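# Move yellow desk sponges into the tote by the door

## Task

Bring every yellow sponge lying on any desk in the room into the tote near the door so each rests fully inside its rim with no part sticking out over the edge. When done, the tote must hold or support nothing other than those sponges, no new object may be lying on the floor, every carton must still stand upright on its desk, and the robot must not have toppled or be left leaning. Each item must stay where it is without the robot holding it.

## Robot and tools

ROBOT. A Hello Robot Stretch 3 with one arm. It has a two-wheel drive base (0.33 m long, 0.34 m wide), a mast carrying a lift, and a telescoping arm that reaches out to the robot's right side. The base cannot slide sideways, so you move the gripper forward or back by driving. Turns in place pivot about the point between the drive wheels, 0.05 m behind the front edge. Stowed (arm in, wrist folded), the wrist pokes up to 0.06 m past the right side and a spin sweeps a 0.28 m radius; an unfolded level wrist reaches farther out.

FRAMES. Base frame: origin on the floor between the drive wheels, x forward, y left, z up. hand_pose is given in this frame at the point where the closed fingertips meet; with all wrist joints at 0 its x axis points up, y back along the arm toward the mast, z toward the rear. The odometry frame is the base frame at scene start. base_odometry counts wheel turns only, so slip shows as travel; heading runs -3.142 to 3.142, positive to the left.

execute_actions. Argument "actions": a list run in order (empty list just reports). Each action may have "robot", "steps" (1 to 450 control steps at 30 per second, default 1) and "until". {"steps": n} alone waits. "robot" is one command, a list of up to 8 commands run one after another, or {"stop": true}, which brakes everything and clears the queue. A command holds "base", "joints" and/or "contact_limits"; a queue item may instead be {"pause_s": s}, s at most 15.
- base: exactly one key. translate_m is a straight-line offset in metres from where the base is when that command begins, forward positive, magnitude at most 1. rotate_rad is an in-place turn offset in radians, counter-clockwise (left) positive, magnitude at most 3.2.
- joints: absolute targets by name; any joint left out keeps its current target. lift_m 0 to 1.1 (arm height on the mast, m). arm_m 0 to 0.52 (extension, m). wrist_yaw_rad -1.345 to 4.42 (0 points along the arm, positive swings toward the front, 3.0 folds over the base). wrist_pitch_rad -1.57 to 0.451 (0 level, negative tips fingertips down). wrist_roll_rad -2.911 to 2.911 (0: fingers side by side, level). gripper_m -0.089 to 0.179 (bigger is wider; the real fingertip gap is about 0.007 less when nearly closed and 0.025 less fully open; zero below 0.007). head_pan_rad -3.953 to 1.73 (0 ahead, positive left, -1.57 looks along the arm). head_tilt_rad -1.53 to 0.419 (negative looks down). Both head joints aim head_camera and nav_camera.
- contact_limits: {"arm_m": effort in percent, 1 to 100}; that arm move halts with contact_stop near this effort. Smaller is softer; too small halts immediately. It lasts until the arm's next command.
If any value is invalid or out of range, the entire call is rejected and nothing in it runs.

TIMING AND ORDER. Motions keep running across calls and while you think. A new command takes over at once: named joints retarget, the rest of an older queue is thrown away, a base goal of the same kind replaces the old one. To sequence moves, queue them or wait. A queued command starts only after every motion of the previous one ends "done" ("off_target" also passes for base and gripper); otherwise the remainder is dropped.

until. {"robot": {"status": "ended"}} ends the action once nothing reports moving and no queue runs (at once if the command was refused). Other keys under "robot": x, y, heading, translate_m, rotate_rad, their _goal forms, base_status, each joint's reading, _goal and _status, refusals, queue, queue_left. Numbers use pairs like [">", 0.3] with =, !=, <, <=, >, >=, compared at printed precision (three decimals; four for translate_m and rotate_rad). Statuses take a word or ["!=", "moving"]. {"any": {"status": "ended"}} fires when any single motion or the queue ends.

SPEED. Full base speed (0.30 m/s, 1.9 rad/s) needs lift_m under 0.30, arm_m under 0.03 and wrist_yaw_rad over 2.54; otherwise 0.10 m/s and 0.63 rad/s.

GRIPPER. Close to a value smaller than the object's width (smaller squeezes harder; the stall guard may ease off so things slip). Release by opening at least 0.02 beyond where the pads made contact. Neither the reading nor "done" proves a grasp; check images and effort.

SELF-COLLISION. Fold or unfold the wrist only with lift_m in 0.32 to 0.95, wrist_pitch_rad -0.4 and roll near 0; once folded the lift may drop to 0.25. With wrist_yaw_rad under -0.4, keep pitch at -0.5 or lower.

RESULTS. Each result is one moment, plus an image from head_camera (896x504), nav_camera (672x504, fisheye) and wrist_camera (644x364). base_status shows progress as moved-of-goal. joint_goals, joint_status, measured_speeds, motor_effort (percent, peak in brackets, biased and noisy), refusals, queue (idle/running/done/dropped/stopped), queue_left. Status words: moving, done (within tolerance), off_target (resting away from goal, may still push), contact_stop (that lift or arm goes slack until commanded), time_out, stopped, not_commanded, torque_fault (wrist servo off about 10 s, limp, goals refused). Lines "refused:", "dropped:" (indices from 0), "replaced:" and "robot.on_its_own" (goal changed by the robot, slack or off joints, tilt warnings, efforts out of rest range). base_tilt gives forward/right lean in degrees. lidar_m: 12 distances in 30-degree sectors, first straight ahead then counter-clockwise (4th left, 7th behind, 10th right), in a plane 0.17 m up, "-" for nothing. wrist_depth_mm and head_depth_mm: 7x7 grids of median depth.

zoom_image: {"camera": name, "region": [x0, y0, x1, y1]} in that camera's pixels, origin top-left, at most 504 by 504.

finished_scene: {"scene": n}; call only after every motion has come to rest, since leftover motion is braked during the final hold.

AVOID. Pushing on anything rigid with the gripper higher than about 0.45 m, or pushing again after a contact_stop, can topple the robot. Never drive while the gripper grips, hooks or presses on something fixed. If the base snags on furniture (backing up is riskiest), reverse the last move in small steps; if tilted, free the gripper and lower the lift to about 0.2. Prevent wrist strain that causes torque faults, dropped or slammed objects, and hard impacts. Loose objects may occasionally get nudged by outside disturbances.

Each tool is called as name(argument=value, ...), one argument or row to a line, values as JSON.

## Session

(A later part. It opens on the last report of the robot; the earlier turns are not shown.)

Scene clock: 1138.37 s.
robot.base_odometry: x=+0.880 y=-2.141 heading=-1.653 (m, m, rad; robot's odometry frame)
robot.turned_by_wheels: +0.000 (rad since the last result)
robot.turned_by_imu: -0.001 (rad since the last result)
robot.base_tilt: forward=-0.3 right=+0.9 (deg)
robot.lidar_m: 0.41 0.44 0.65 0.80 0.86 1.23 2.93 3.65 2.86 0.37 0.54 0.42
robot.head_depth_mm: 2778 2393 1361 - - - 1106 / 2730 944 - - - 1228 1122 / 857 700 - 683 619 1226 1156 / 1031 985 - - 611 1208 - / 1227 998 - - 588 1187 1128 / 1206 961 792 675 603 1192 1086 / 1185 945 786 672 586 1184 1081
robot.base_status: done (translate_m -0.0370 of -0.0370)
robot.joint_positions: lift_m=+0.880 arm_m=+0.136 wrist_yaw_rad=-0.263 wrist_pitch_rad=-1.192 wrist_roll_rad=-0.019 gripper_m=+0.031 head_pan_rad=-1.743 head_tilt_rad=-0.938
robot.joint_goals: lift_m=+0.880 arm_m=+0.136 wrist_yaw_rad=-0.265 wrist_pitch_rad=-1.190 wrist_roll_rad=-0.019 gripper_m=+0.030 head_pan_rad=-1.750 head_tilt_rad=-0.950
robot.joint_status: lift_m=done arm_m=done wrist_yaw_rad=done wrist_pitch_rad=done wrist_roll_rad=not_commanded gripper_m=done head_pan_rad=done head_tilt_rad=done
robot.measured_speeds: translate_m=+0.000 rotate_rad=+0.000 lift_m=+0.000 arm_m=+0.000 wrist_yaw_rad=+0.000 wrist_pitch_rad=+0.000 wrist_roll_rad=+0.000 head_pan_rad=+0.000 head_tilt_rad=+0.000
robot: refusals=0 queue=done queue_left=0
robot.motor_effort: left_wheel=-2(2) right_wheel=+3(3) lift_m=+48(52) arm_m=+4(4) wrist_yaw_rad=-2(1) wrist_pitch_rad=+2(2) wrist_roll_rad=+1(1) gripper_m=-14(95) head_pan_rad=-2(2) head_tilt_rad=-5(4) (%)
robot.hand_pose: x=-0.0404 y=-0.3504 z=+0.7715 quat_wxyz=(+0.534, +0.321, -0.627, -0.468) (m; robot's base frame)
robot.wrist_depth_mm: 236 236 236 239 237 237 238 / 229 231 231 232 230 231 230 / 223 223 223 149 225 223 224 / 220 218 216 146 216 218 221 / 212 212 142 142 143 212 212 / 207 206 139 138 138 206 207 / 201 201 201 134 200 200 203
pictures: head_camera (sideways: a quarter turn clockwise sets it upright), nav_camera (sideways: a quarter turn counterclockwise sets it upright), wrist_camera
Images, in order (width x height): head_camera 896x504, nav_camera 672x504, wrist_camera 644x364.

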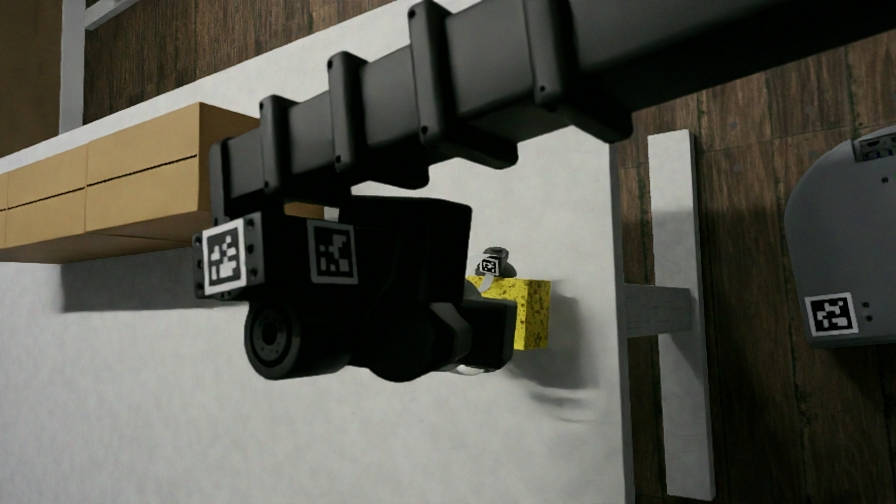

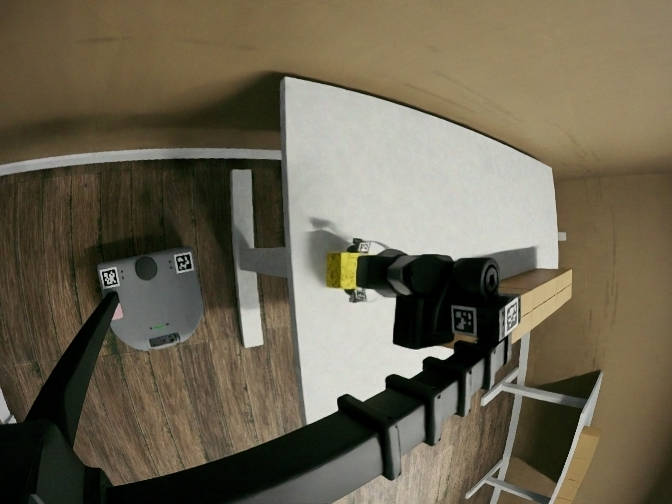

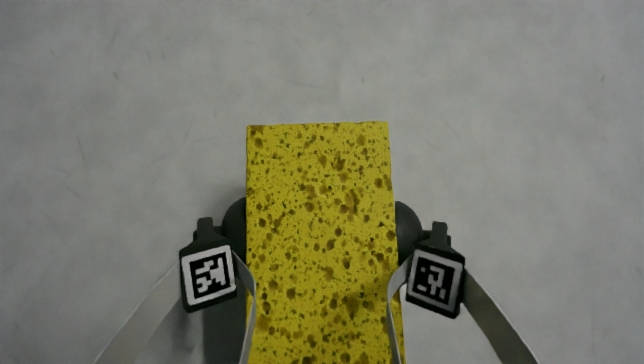

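execute_actions(
  actions=[
    {"robot": {"base": {"rotate_rad": -3.067}, "joints": {"arm_m": 0.0, "wrist_pitch_rad": -0.4, "wrist_yaw_rad": 2.7, "head_pan_rad": -0.3, "head_tilt_rad": -0.7}}, "steps": 200, "until": {"robot": {"arm_m": ["<", 0.015], "wrist_yaw_rad": [">", 1.6]}}},
    {"robot": {"joints": {"lift_m": 0.285}}, "steps": 300, "until": {"robot": {"lift_m": ["<", 0.296], "base_status": ["!=", "moving"]}}},
    {"robot": {"base": {"translate_m": 1.0}}, "steps": 300, "until": {"robot": {"translate_m": [">", 0.7]}}},
    {"robot": {"base": {"translate_m": 0.9}, "joints": {"head_pan_rad": -1.3, "head_tilt_rad": -1.05}}, "steps": 300, "until": {"robot": {"translate_m": [">", 0.8]}}},
    {"robot": {"joints": {"lift_m": 0.33}}, "steps": 100, "until": {"robot": {"status": "ended"}}},
  ],
)

Scene clock: 1187.53 s.
robot.base_odometry: x=+0.891 y=-0.532 heading=+1.563 (m, m, rad; robot's odometry frame)
robot.turned_by_wheels: -3.067 (rad since the last result)
robot.turned_by_imu: -3.094 (rad since the last result)
robot.base_tilt: forward=-0.3 right=+0.8 (deg)
robot.lidar_m: 2.21 2.64 2.47 2.24 2.03 1.55 1.55 1.30 1.06 1.07 0.92 1.51
robot.head_depth_mm: 960 1114 1338 1510 1365 1229 1118 / 1000 1176 1426 1522 1346 1220 1118 / 1050 1247 1528 1504 1305 1243 - / 1108 1322 1597 1494 1309 - - / 971 1152 1442 1485 1320 1193 1096 / 1112 1113 1538 1464 1304 1183 1083 / 1202 1548 1561 1449 1296 1179 1071
robot.base_status: done (translate_m +0.9000 of +0.9000)
robot.joint_positions: lift_m=+0.330 arm_m=+0.000 wrist_yaw_rad=+2.697 wrist_pitch_rad=-0.422 wrist_roll_rad=-0.019 gripper_m=+0.031 head_pan_rad=-1.294 head_tilt_rad=-1.037
robot.joint_goals: lift_m=+0.330 arm_m=+0.000 wrist_yaw_rad=+2.700 wrist_pitch_rad=-0.400 wrist_roll_rad=-0.019 gripper_m=+0.030 head_pan_rad=-1.300 head_tilt_rad=-1.050
robot.joint_status: lift_m=done arm_m=done wrist_yaw_rad=done wrist_pitch_rad=done wrist_roll_rad=not_commanded gripper_m=done head_pan_rad=done head_tilt_rad=done
robot.measured_speeds: translate_m=+0.000 rotate_rad=+0.000 lift_m=+0.000 arm_m=+0.000 wrist_yaw_rad=+0.000 wrist_pitch_rad=+0.000 wrist_roll_rad=+0.000 head_pan_rad=+0.000 head_tilt_rad=+0.000
robot: refusals=0 queue=done queue_left=0
robot.motor_effort: left_wheel=+3(11) right_wheel=-3(8) lift_m=+47(49) arm_m=-3(6) wrist_yaw_rad=+3(5) wrist_pitch_rad=+13(14) wrist_roll_rad=+0(1) gripper_m=-14(14) head_pan_rad=-2(26) head_tilt_rad=-5(23) (%)
robot.hand_pose: x=+0.0750 y=+0.0569 z=+0.3416 quat_wxyz=(+0.297, +0.701, -0.005, +0.649) (m; robot's base frame)
robot.wrist_depth_mm: - - - - - - - / - - - - - - - / 947 938 958 150 977 - - / 752 749 738 145 738 761 779 / - 627 142 141 143 643 648 / - 560 139 137 138 544 544 / - - 135 134 454 479 482
pictures: head_camera (sideways: a quarter turn clockwise sets it upright), nav_camera (sideways: a quarter turn counterclockwise sets it upright), wrist_camera
Images, in order (width x height): head_camera 896x504, nav_camera 672x504, wrist_camera 644x364.

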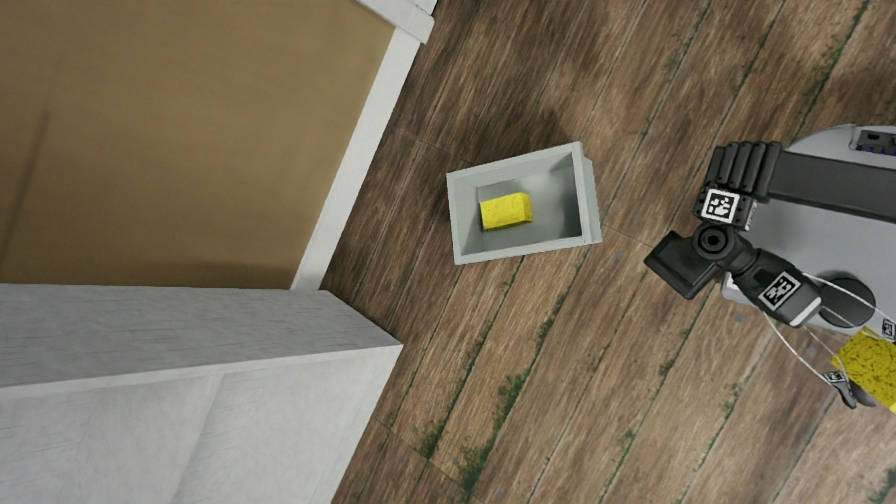

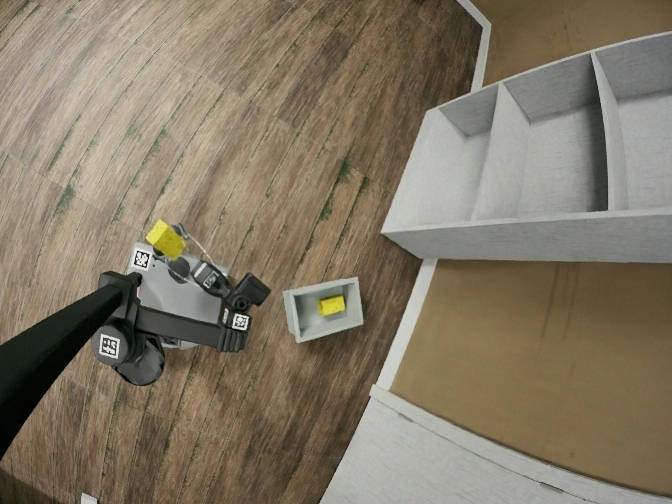

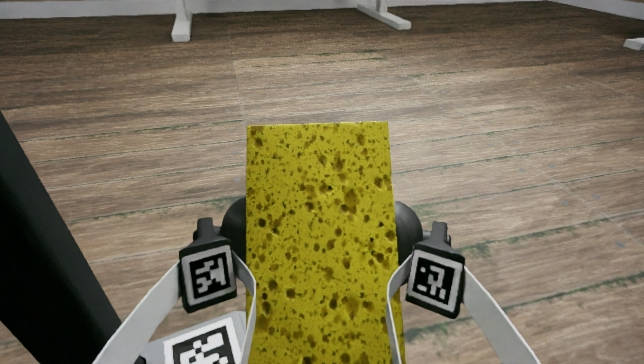

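execute_actions(
  actions=[],
)

Scene clock: 1224.80 s.
robot.base_odometry: x=+0.891 y=-0.532 heading=+1.563 (m, m, rad; robot's odometry frame)
robot.turned_by_wheels: +0.000 (rad since the last result)
robot.turned_by_imu: +0.000 (rad since the last result)
robot.base_tilt: forward=-0.4 right=+0.9 (deg)
robot.lidar_m: 2.21 2.64 2.48 2.24 2.03 1.55 1.55 1.29 1.06 1.08 0.91 1.51
robot.head_depth_mm: 957 1114 1336 1507 1363 1227 1117 / 1005 1175 1427 1523 1353 1218 1117 / 1050 1245 1527 1504 1307 1245 - / 1108 1325 1610 1484 1314 - - / 973 1152 1446 1470 1319 1194 1098 / 1108 1115 1540 1463 1310 1184 1085 / 1200 1554 1566 1451 1304 1173 1077
robot.base_status: done (translate_m +0.9000 of +0.9000)
robot.joint_positions: lift_m=+0.330 arm_m=+0.000 wrist_yaw_rad=+2.697 wrist_pitch_rad=-0.422 wrist_roll_rad=-0.019 gripper_m=+0.031 head_pan_rad=-1.294 head_tilt_rad=-1.037
robot.joint_goals: lift_m=+0.330 arm_m=+0.000 wrist_yaw_rad=+2.700 wrist_pitch_rad=-0.400 wrist_roll_rad=-0.019 gripper_m=+0.030 head_pan_rad=-1.300 head_tilt_rad=-1.050
robot.joint_status: lift_m=done arm_m=done wrist_yaw_rad=done wrist_pitch_rad=done wrist_roll_rad=not_commanded gripper_m=done head_pan_rad=done head_tilt_rad=done
robot.measured_speeds: translate_m=+0.000 rotate_rad=+0.000 lift_m=+0.000 arm_m=+0.000 wrist_yaw_rad=+0.000 wrist_pitch_rad=+0.000 wrist_roll_rad=+0.000 head_pan_rad=+0.000 head_tilt_rad=+0.000
robot: refusals=0 queue=done queue_left=0
robot.motor_effort: left_wheel=+2(2) right_wheel=-3(3) lift_m=+48(48) arm_m=-3(3) wrist_yaw_rad=+3(3) wrist_pitch_rad=+13(13) wrist_roll_rad=+0(0) gripper_m=-14(14) head_pan_rad=-2(2) head_tilt_rad=-5(5) (%)
robot.hand_pose: x=+0.0750 y=+0.0569 z=+0.3416 quat_wxyz=(+0.297, +0.701, -0.005, +0.649) (m; robot's base frame)
robot.wrist_depth_mm: - - - - - - - / - - - - - - - / 930 956 948 150 980 - - / 767 775 736 146 750 792 767 / - 635 142 142 143 640 641 / - 552 138 138 138 550 542 / - - 136 134 455 474 481
pictures: head_camera (sideways: a quarter turn clockwise sets it upright), nav_camera (sideways: a quarter turn counterclockwise sets it upright), wrist_camera
Images, in order (width x height): head_camera 896x504, nav_camera 672x504, wrist_camera 644x364.

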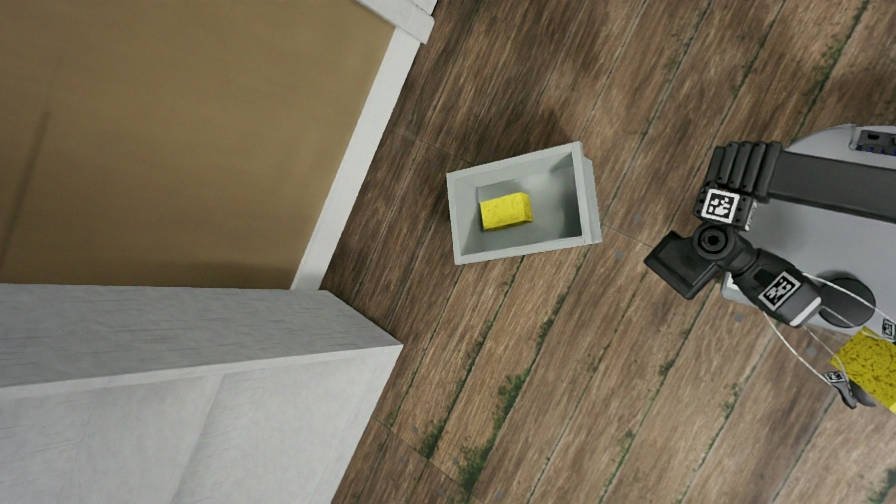

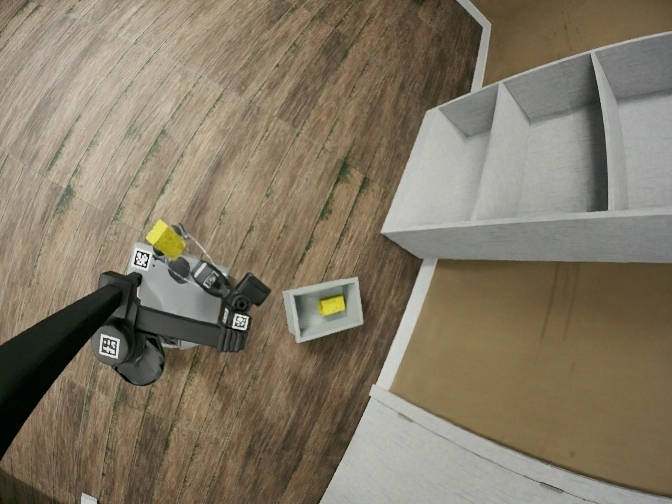

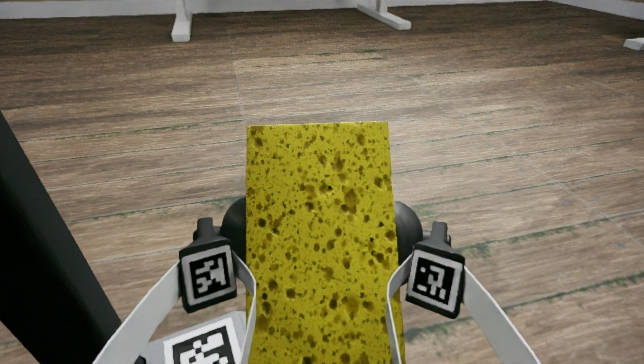

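execute_actions(
  actions=[
    {"robot":{"base":{"translate_m":-0.025},"joints":{"wrist_yaw_rad":0.4,"arm_m":0.32}},"steps":300,"until":{"robot":{"wrist_yaw_rad":["<",1.6]}}},
    {"robot":{"joints":{"wrist_pitch_rad":-1.19,"lift_m":0.27}},"steps":300,"until":{"robot":{"status":"ended"}}},
  ],
)

Scene clock: 1274.50 s.
robot.base_odometry: x=+0.891 y=-0.557 heading=+1.563 (m, m, rad; robot's odometry frame)
robot.turned_by_wheels: +0.000 (rad since the last result)
robot.turned_by_imu: -0.001 (rad since the last result)
robot.base_tilt: forward=-0.3 right=+0.9 (deg)
robot.lidar_m: 2.24 2.66 2.49 2.24 2.01 1.52 1.52 1.29 1.05 0.48 0.92 1.53
robot.head_depth_mm: 954 1108 1331 1506 1367 1227 1117 / 996 1171 1422 1517 1349 1221 1114 / 1049 1239 1529 1531 1298 1215 - / 1102 1320 1604 1485 1299 1221 - / 1015 1210 1494 1482 1320 1200 1098 / 912 1088 1528 1463 1315 1183 1082 / 1195 1549 1567 1449 1302 1182 1074
robot.base_status: done (translate_m -0.0250 of -0.0250)
robot.joint_positions: lift_m=+0.270 arm_m=+0.320 wrist_yaw_rad=+0.402 wrist_pitch_rad=-1.192 wrist_roll_rad=-0.019 gripper_m=+0.031 head_pan_rad=-1.294 head_tilt_rad=-1.037
robot.joint_goals: lift_m=+0.270 arm_m=+0.320 wrist_yaw_rad=+0.400 wrist_pitch_rad=-1.190 wrist_roll_rad=-0.019 gripper_m=+0.030 head_pan_rad=-1.300 head_tilt_rad=-1.050
robot.joint_status: lift_m=done arm_m=done wrist_yaw_rad=done wrist_pitch_rad=done wrist_roll_rad=not_commanded gripper_m=done head_pan_rad=done head_tilt_rad=done
robot.measured_speeds: translate_m=+0.000 rotate_rad=+0.000 lift_m=+0.000 arm_m=+0.000 wrist_yaw_rad=+0.000 wrist_pitch_rad=+0.000 wrist_roll_rad=+0.000 head_pan_rad=+0.000 head_tilt_rad=+0.000
robot: refusals=0 queue=done queue_left=0
robot.motor_effort: left_wheel=+3(4) right_wheel=-3(8) lift_m=+35(48) arm_m=+4(4) wrist_yaw_rad=-2(4) wrist_pitch_rad=+1(13) wrist_roll_rad=+1(1) gripper_m=-14(14) head_pan_rad=-2(2) head_tilt_rad=-4(5) (%)
robot.hand_pose: x=+0.0067 y=-0.5313 z=+0.1619 quat_wxyz=(+0.657, +0.508, -0.488, -0.268) (m; robot's base frame)
robot.wrist_depth_mm: 352 354 278 307 293 356 355 / 345 349 255 300 323 344 346 / 334 335 224 149 290 237 336 / 326 327 208 145 290 238 328 / 319 317 142 141 144 238 320 / 312 311 138 138 139 201 312 / 302 305 196 134 235 240 304
pictures: head_camera (sideways: a quarter turn clockwise sets it upright), nav_camera (sideways: a quarter turn counterclockwise sets it upright), wrist_camera
Images, in order (width x height): head_camera 896x504, nav_camera 672x504, wrist_camera 644x364.

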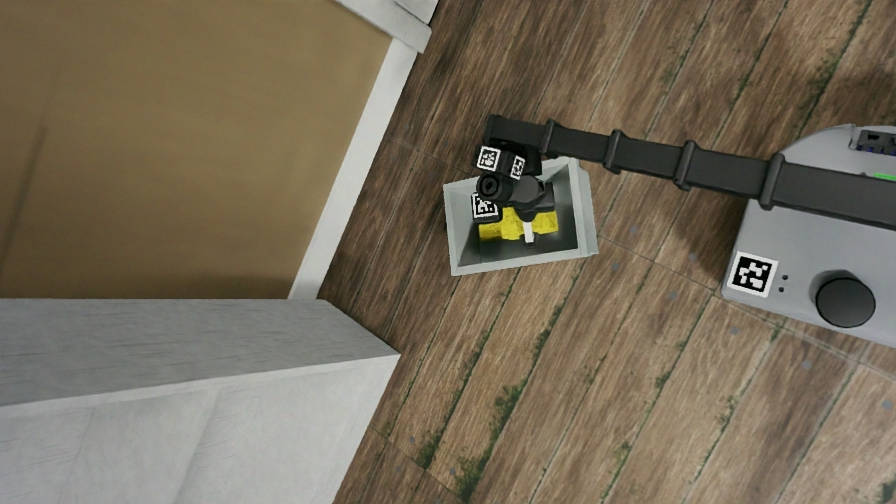

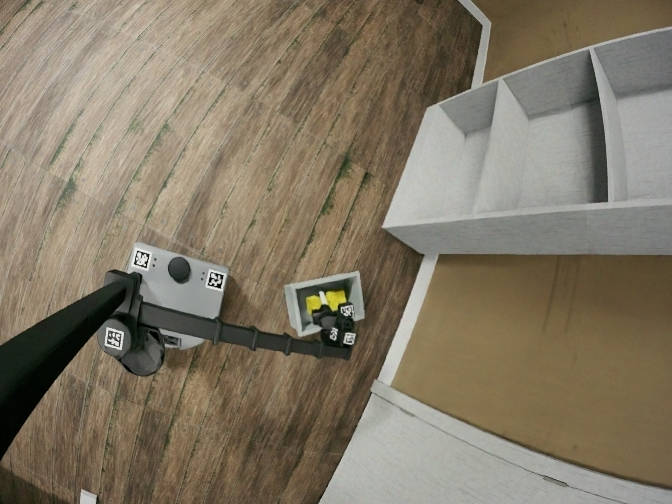

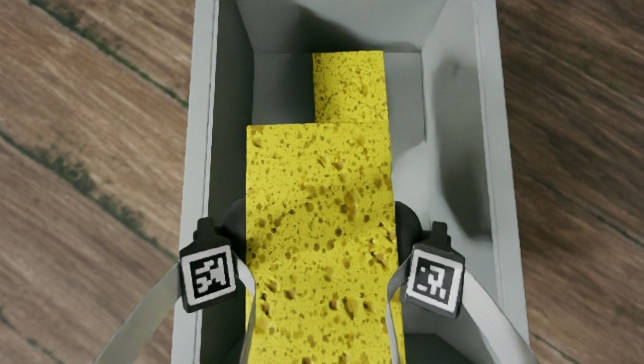

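execute_actions(
  actions=[
    {"robot":{"base":{"translate_m":-0.014},"joints":{"arm_m":0.328,"lift_m":0.141}},"steps":300,"until":{"robot":{"status":"ended"}}},
  ],
)

Scene clock: 1320.87 s.
robot.base_odometry: x=+0.891 y=-0.571 heading=+1.563 (m, m, rad; robot's odometry frame)
robot.turned_by_wheels: +0.000 (rad since the last result)
robot.turned_by_imu: -0.001 (rad since the last result)
robot.base_tilt: forward=-0.2 right=+0.9 (deg)
robot.lidar_m: 2.26 2.68 2.51 2.24 2.00 1.51 1.51 1.29 1.05 1.07 0.93 1.54
robot.head_depth_mm: 951 1106 1327 1508 1361 1232 1118 / 994 1169 1412 1515 1358 1218 1114 / 1049 1237 1517 1507 1294 1208 - / 1101 1319 1607 1466 1304 1221 - / 1043 1244 1535 1477 1321 1202 1101 / 899 1098 1507 1467 1311 1186 1082 / 1200 1538 1558 1454 1297 1174 1076
robot.base_status: done (translate_m -0.0140 of -0.0140)
robot.joint_positions: lift_m=+0.141 arm_m=+0.328 wrist_yaw_rad=+0.402 wrist_pitch_rad=-1.193 wrist_roll_rad=-0.019 gripper_m=+0.031 head_pan_rad=-1.294 head_tilt_rad=-1.037
robot.joint_goals: lift_m=+0.141 arm_m=+0.328 wrist_yaw_rad=+0.400 wrist_pitch_rad=-1.190 wrist_roll_rad=-0.019 gripper_m=+0.030 head_pan_rad=-1.300 head_tilt_rad=-1.050
robot.joint_status: lift_m=done arm_m=done wrist_yaw_rad=done wrist_pitch_rad=done wrist_roll_rad=not_commanded gripper_m=done head_pan_rad=done head_tilt_rad=done
robot.measured_speeds: translate_m=+0.000 rotate_rad=+0.000 lift_m=+0.000 arm_m=+0.000 wrist_yaw_rad=+0.000 wrist_pitch_rad=+0.000 wrist_roll_rad=+0.000 head_pan_rad=+0.000 head_tilt_rad=+0.000
robot: refusals=0 queue=done queue_left=0
robot.motor_effort: left_wheel=+3(5) right_wheel=-3(10) lift_m=+35(28) arm_m=+4(2) wrist_yaw_rad=-2(2) wrist_pitch_rad=+2(2) wrist_roll_rad=+0(0) gripper_m=-14(14) head_pan_rad=-3(2) head_tilt_rad=-5(4) (%)
robot.hand_pose: x=+0.0066 y=-0.5392 z=+0.0329 quat_wxyz=(+0.657, +0.508, -0.487, -0.268) (m; robot's base frame)
robot.wrist_depth_mm: 116 158 211 163 211 157 106 / 117 157 207 159 204 157 106 / 117 158 201 149 199 157 105 / 116 158 195 144 194 157 105 / 116 157 142 142 143 158 106 / 116 147 139 138 139 148 106 / 116 169 181 134 180 147 106
pictures: head_camera (sideways: a quarter turn clockwise sets it upright), nav_camera (sideways: a quarter turn counterclockwise sets it upright), wrist_camera
Images, in order (width x height): head_camera 896x504, nav_camera 672x504, wrist_camera 644x364.

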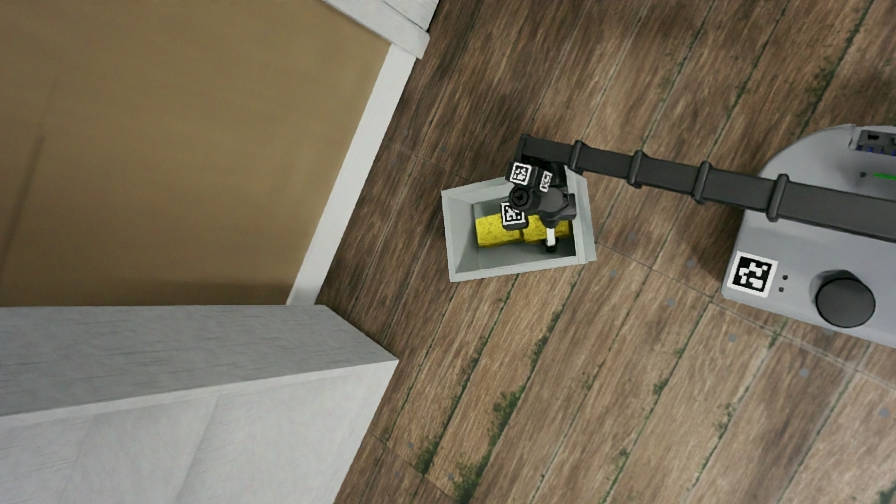

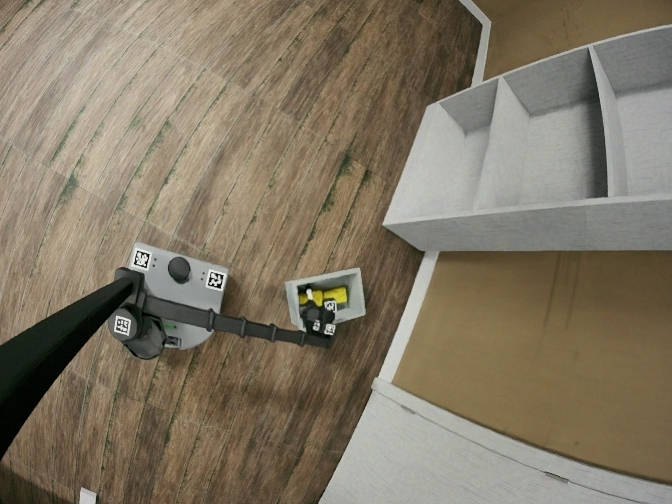

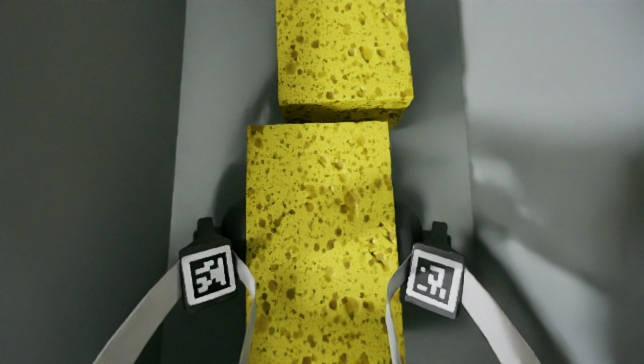

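execute_actions(
  actions=[
    {"robot":[{"joints":{"lift_m":0.138}},{"joints":{"gripper_m":0.095}},{"joints":{"lift_m":0.30}}],"steps":450,"until":{"robot":{"status":"ended"}}},
  ],
)

Scene clock: 1336.53 s.
robot.base_odometry: x=+0.891 y=-0.571 heading=+1.563 (m, m, rad; robot's odometry frame)
robot.turned_by_wheels: +0.000 (rad since the last result)
robot.turned_by_imu: -0.001 (rad since the last result)
robot.base_tilt: forward=-0.4 right=+0.8 (deg)
robot.lidar_m: 2.25 2.67 2.50 2.23 2.01 1.51 1.51 1.29 1.05 1.07 0.93 1.54
robot.head_depth_mm: 953 1105 1324 1503 1368 1233 1119 / 994 1172 1418 1527 1352 1216 1113 / 1041 1230 1521 1537 1298 1224 - / 1099 1316 1609 1456 1307 1212 - / 1045 1242 1534 1476 1318 1193 1098 / 902 1095 1509 1461 1309 1186 1081 / 1203 1536 1563 1450 1301 1177 1073
robot.base_status: done (translate_m -0.0140 of -0.0140)
robot.joint_positions: lift_m=+0.300 arm_m=+0.328 wrist_yaw_rad=+0.402 wrist_pitch_rad=-1.193 wrist_roll_rad=-0.019 gripper_m=+0.095 head_pan_rad=-1.294 head_tilt_rad=-1.037
robot.joint_goals: lift_m=+0.300 arm_m=+0.328 wrist_yaw_rad=+0.400 wrist_pitch_rad=-1.190 wrist_roll_rad=-0.019 gripper_m=+0.095 head_pan_rad=-1.300 head_tilt_rad=-1.050
robot.joint_status: lift_m=done arm_m=done wrist_yaw_rad=done wrist_pitch_rad=done wrist_roll_rad=not_commanded gripper_m=done head_pan_rad=done head_tilt_rad=done
robot.measured_speeds: translate_m=+0.000 rotate_rad=+0.000 lift_m=+0.000 arm_m=+0.000 wrist_yaw_rad=+0.000 wrist_pitch_rad=+0.000 wrist_roll_rad=+0.000 head_pan_rad=+0.000 head_tilt_rad=+0.000
robot: refusals=0 queue=done queue_left=0
robot.motor_effort: left_wheel=+2(2) right_wheel=-3(3) lift_m=+47(51) arm_m=+4(4) wrist_yaw_rad=-2(3) wrist_pitch_rad=+2(2) wrist_roll_rad=+0(1) gripper_m=+0(86) head_pan_rad=-2(2) head_tilt_rad=-5(4) (%)
robot.hand_pose: x=+0.0066 y=-0.5392 z=+0.1915 quat_wxyz=(+0.657, +0.508, -0.487, -0.268) (m; robot's base frame)
robot.wrist_depth_mm: 381 387 279 304 278 388 387 / 374 375 314 352 310 378 376 / 368 367 312 316 314 366 364 / 357 361 312 309 309 358 357 / 349 348 342 306 344 351 347 / 340 337 332 297 334 340 341 / 331 328 266 294 263 331 336
pictures: head_camera (sideways: a quarter turn clockwise sets it upright), nav_camera (sideways: a quarter turn counterclockwise sets it upright), wrist_camera
Images, in order (width x height): head_camera 896x504, nav_camera 672x504, wrist_camera 644x364.

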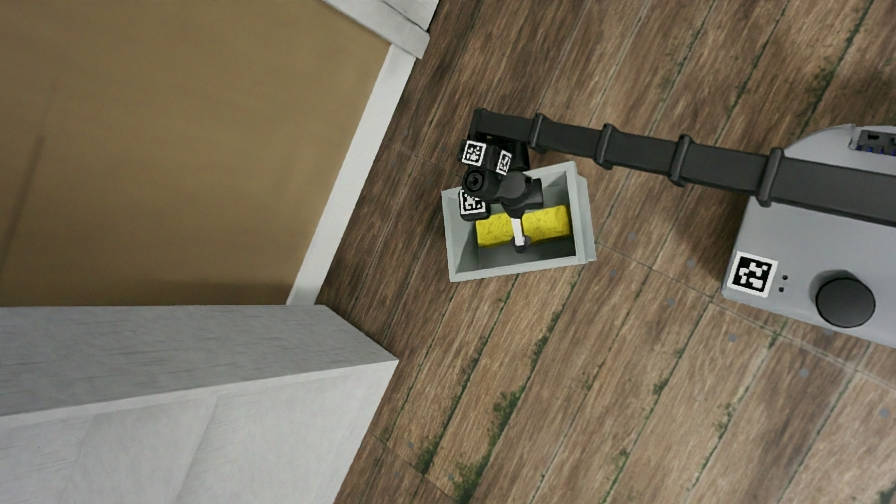

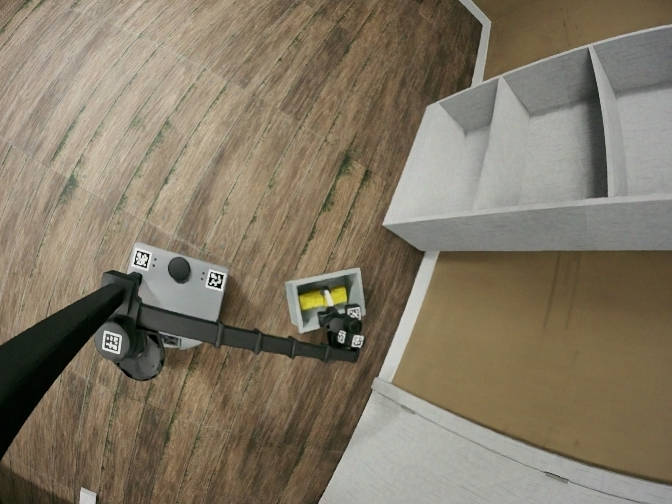

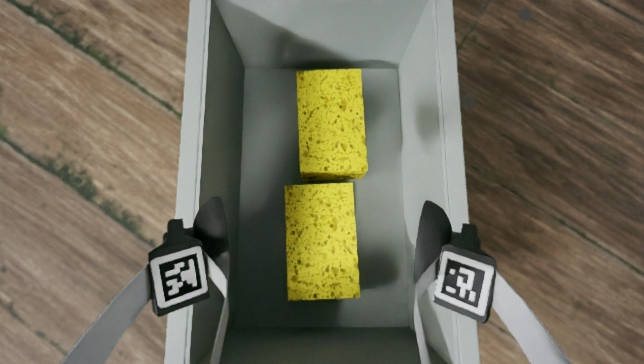

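execute_actions(
  actions=[
    {"robot":{"joints":{"arm_m":0.08}},"steps":300,"until":{"robot":{"status":"ended"}}},
  ],
)

finished_scene(
  scene=1,
)

Scene clock: 1346.83 s.
robot.base_odometry: x=+0.891 y=-0.571 heading=+1.563 (m, m, rad; robot's odometry frame)
robot.turned_by_wheels: +0.000 (rad since the last result)
robot.turned_by_imu: -0.001 (rad since the last result)
robot.base_tilt: forward=-0.3 right=+0.8 (deg)
robot.lidar_m: 2.25 2.68 2.50 2.24 2.01 1.51 1.51 1.29 1.05 1.07 0.93 1.54
robot.head_depth_mm: 951 1106 1326 1505 1364 1229 1119 / 997 1167 1416 1523 1348 1219 1110 / 1045 1236 1525 1503 1303 - - / 1095 1312 1598 1457 1314 1198 - / 1043 1242 1542 1476 1316 1195 1098 / 897 1098 1512 1463 1307 1183 1081 / 1198 1537 1559 1452 1298 1176 1077
robot.base_status: done (translate_m -0.0140 of -0.0140)
robot.joint_positions: lift_m=+0.300 arm_m=+0.080 wrist_yaw_rad=+0.402 wrist_pitch_rad=-1.193 wrist_roll_rad=-0.019 gripper_m=+0.095 head_pan_rad=-1.294 head_tilt_rad=-1.037
robot.joint_goals: lift_m=+0.300 arm_m=+0.080 wrist_yaw_rad=+0.400 wrist_pitch_rad=-1.190 wrist_roll_rad=-0.019 gripper_m=+0.095 head_pan_rad=-1.300 head_tilt_rad=-1.050
robot.joint_status: lift_m=done arm_m=done wrist_yaw_rad=done wrist_pitch_rad=done wrist_roll_rad=not_commanded gripper_m=done head_pan_rad=done head_tilt_rad=done
robot.measured_speeds: translate_m=+0.000 rotate_rad=+0.000 lift_m=+0.000 arm_m=+0.000 wrist_yaw_rad=+0.000 wrist_pitch_rad=+0.000 wrist_roll_rad=+0.000 head_pan_rad=+0.000 head_tilt_rad=+0.000
robot: refusals=0 queue=done queue_left=0
robot.motor_effort: left_wheel=+3(3) right_wheel=-3(3) lift_m=+48(47) arm_m=-3(4) wrist_yaw_rad=-1(2) wrist_pitch_rad=+2(2) wrist_roll_rad=+0(0) gripper_m=+0(0) head_pan_rad=-3(2) head_tilt_rad=-4(5) (%)
robot.hand_pose: x=+0.0066 y=-0.2918 z=+0.1915 quat_wxyz=(+0.657, +0.509, -0.487, -0.268) (m; robot's base frame)
robot.wrist_depth_mm: 390 385 387 392 339 325 388 / 378 380 380 373 275 276 377 / 366 367 369 369 368 368 373 / 357 359 357 357 358 358 357 / 349 348 346 348 351 351 345 / 340 340 345 339 341 339 340 / 330 333 330 337 334 334 332
pictures: head_camera (sideways: a quarter turn clockwise sets it upright), nav_camera (sideways: a quarter turn counterclockwise sets it upright), wrist_camera
Images, in order (width x height): head_camera 896x504, nav_camera 672x504, wrist_camera 644x364.

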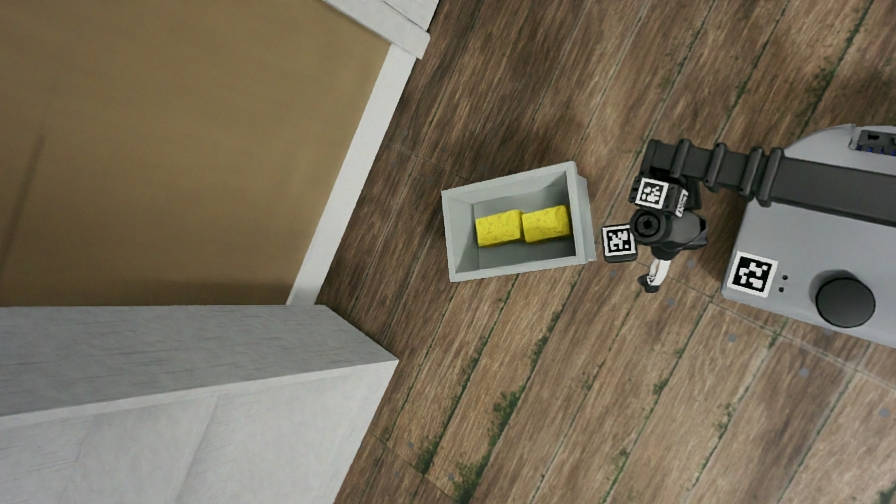

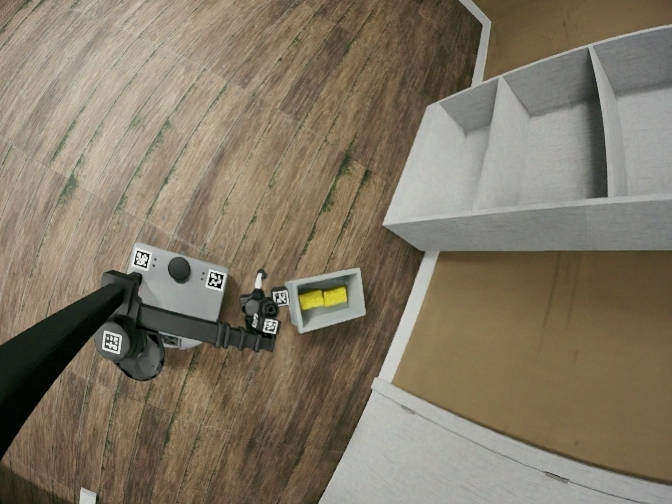

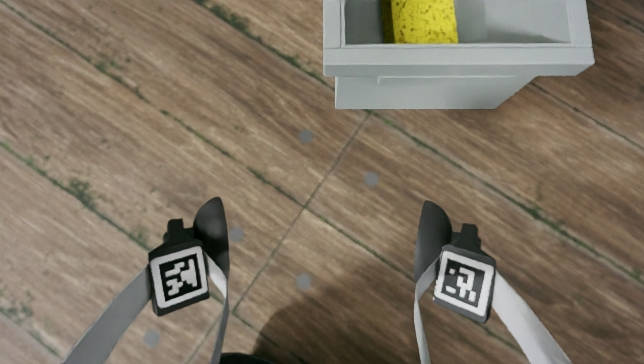

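The scene is finished: the task was done.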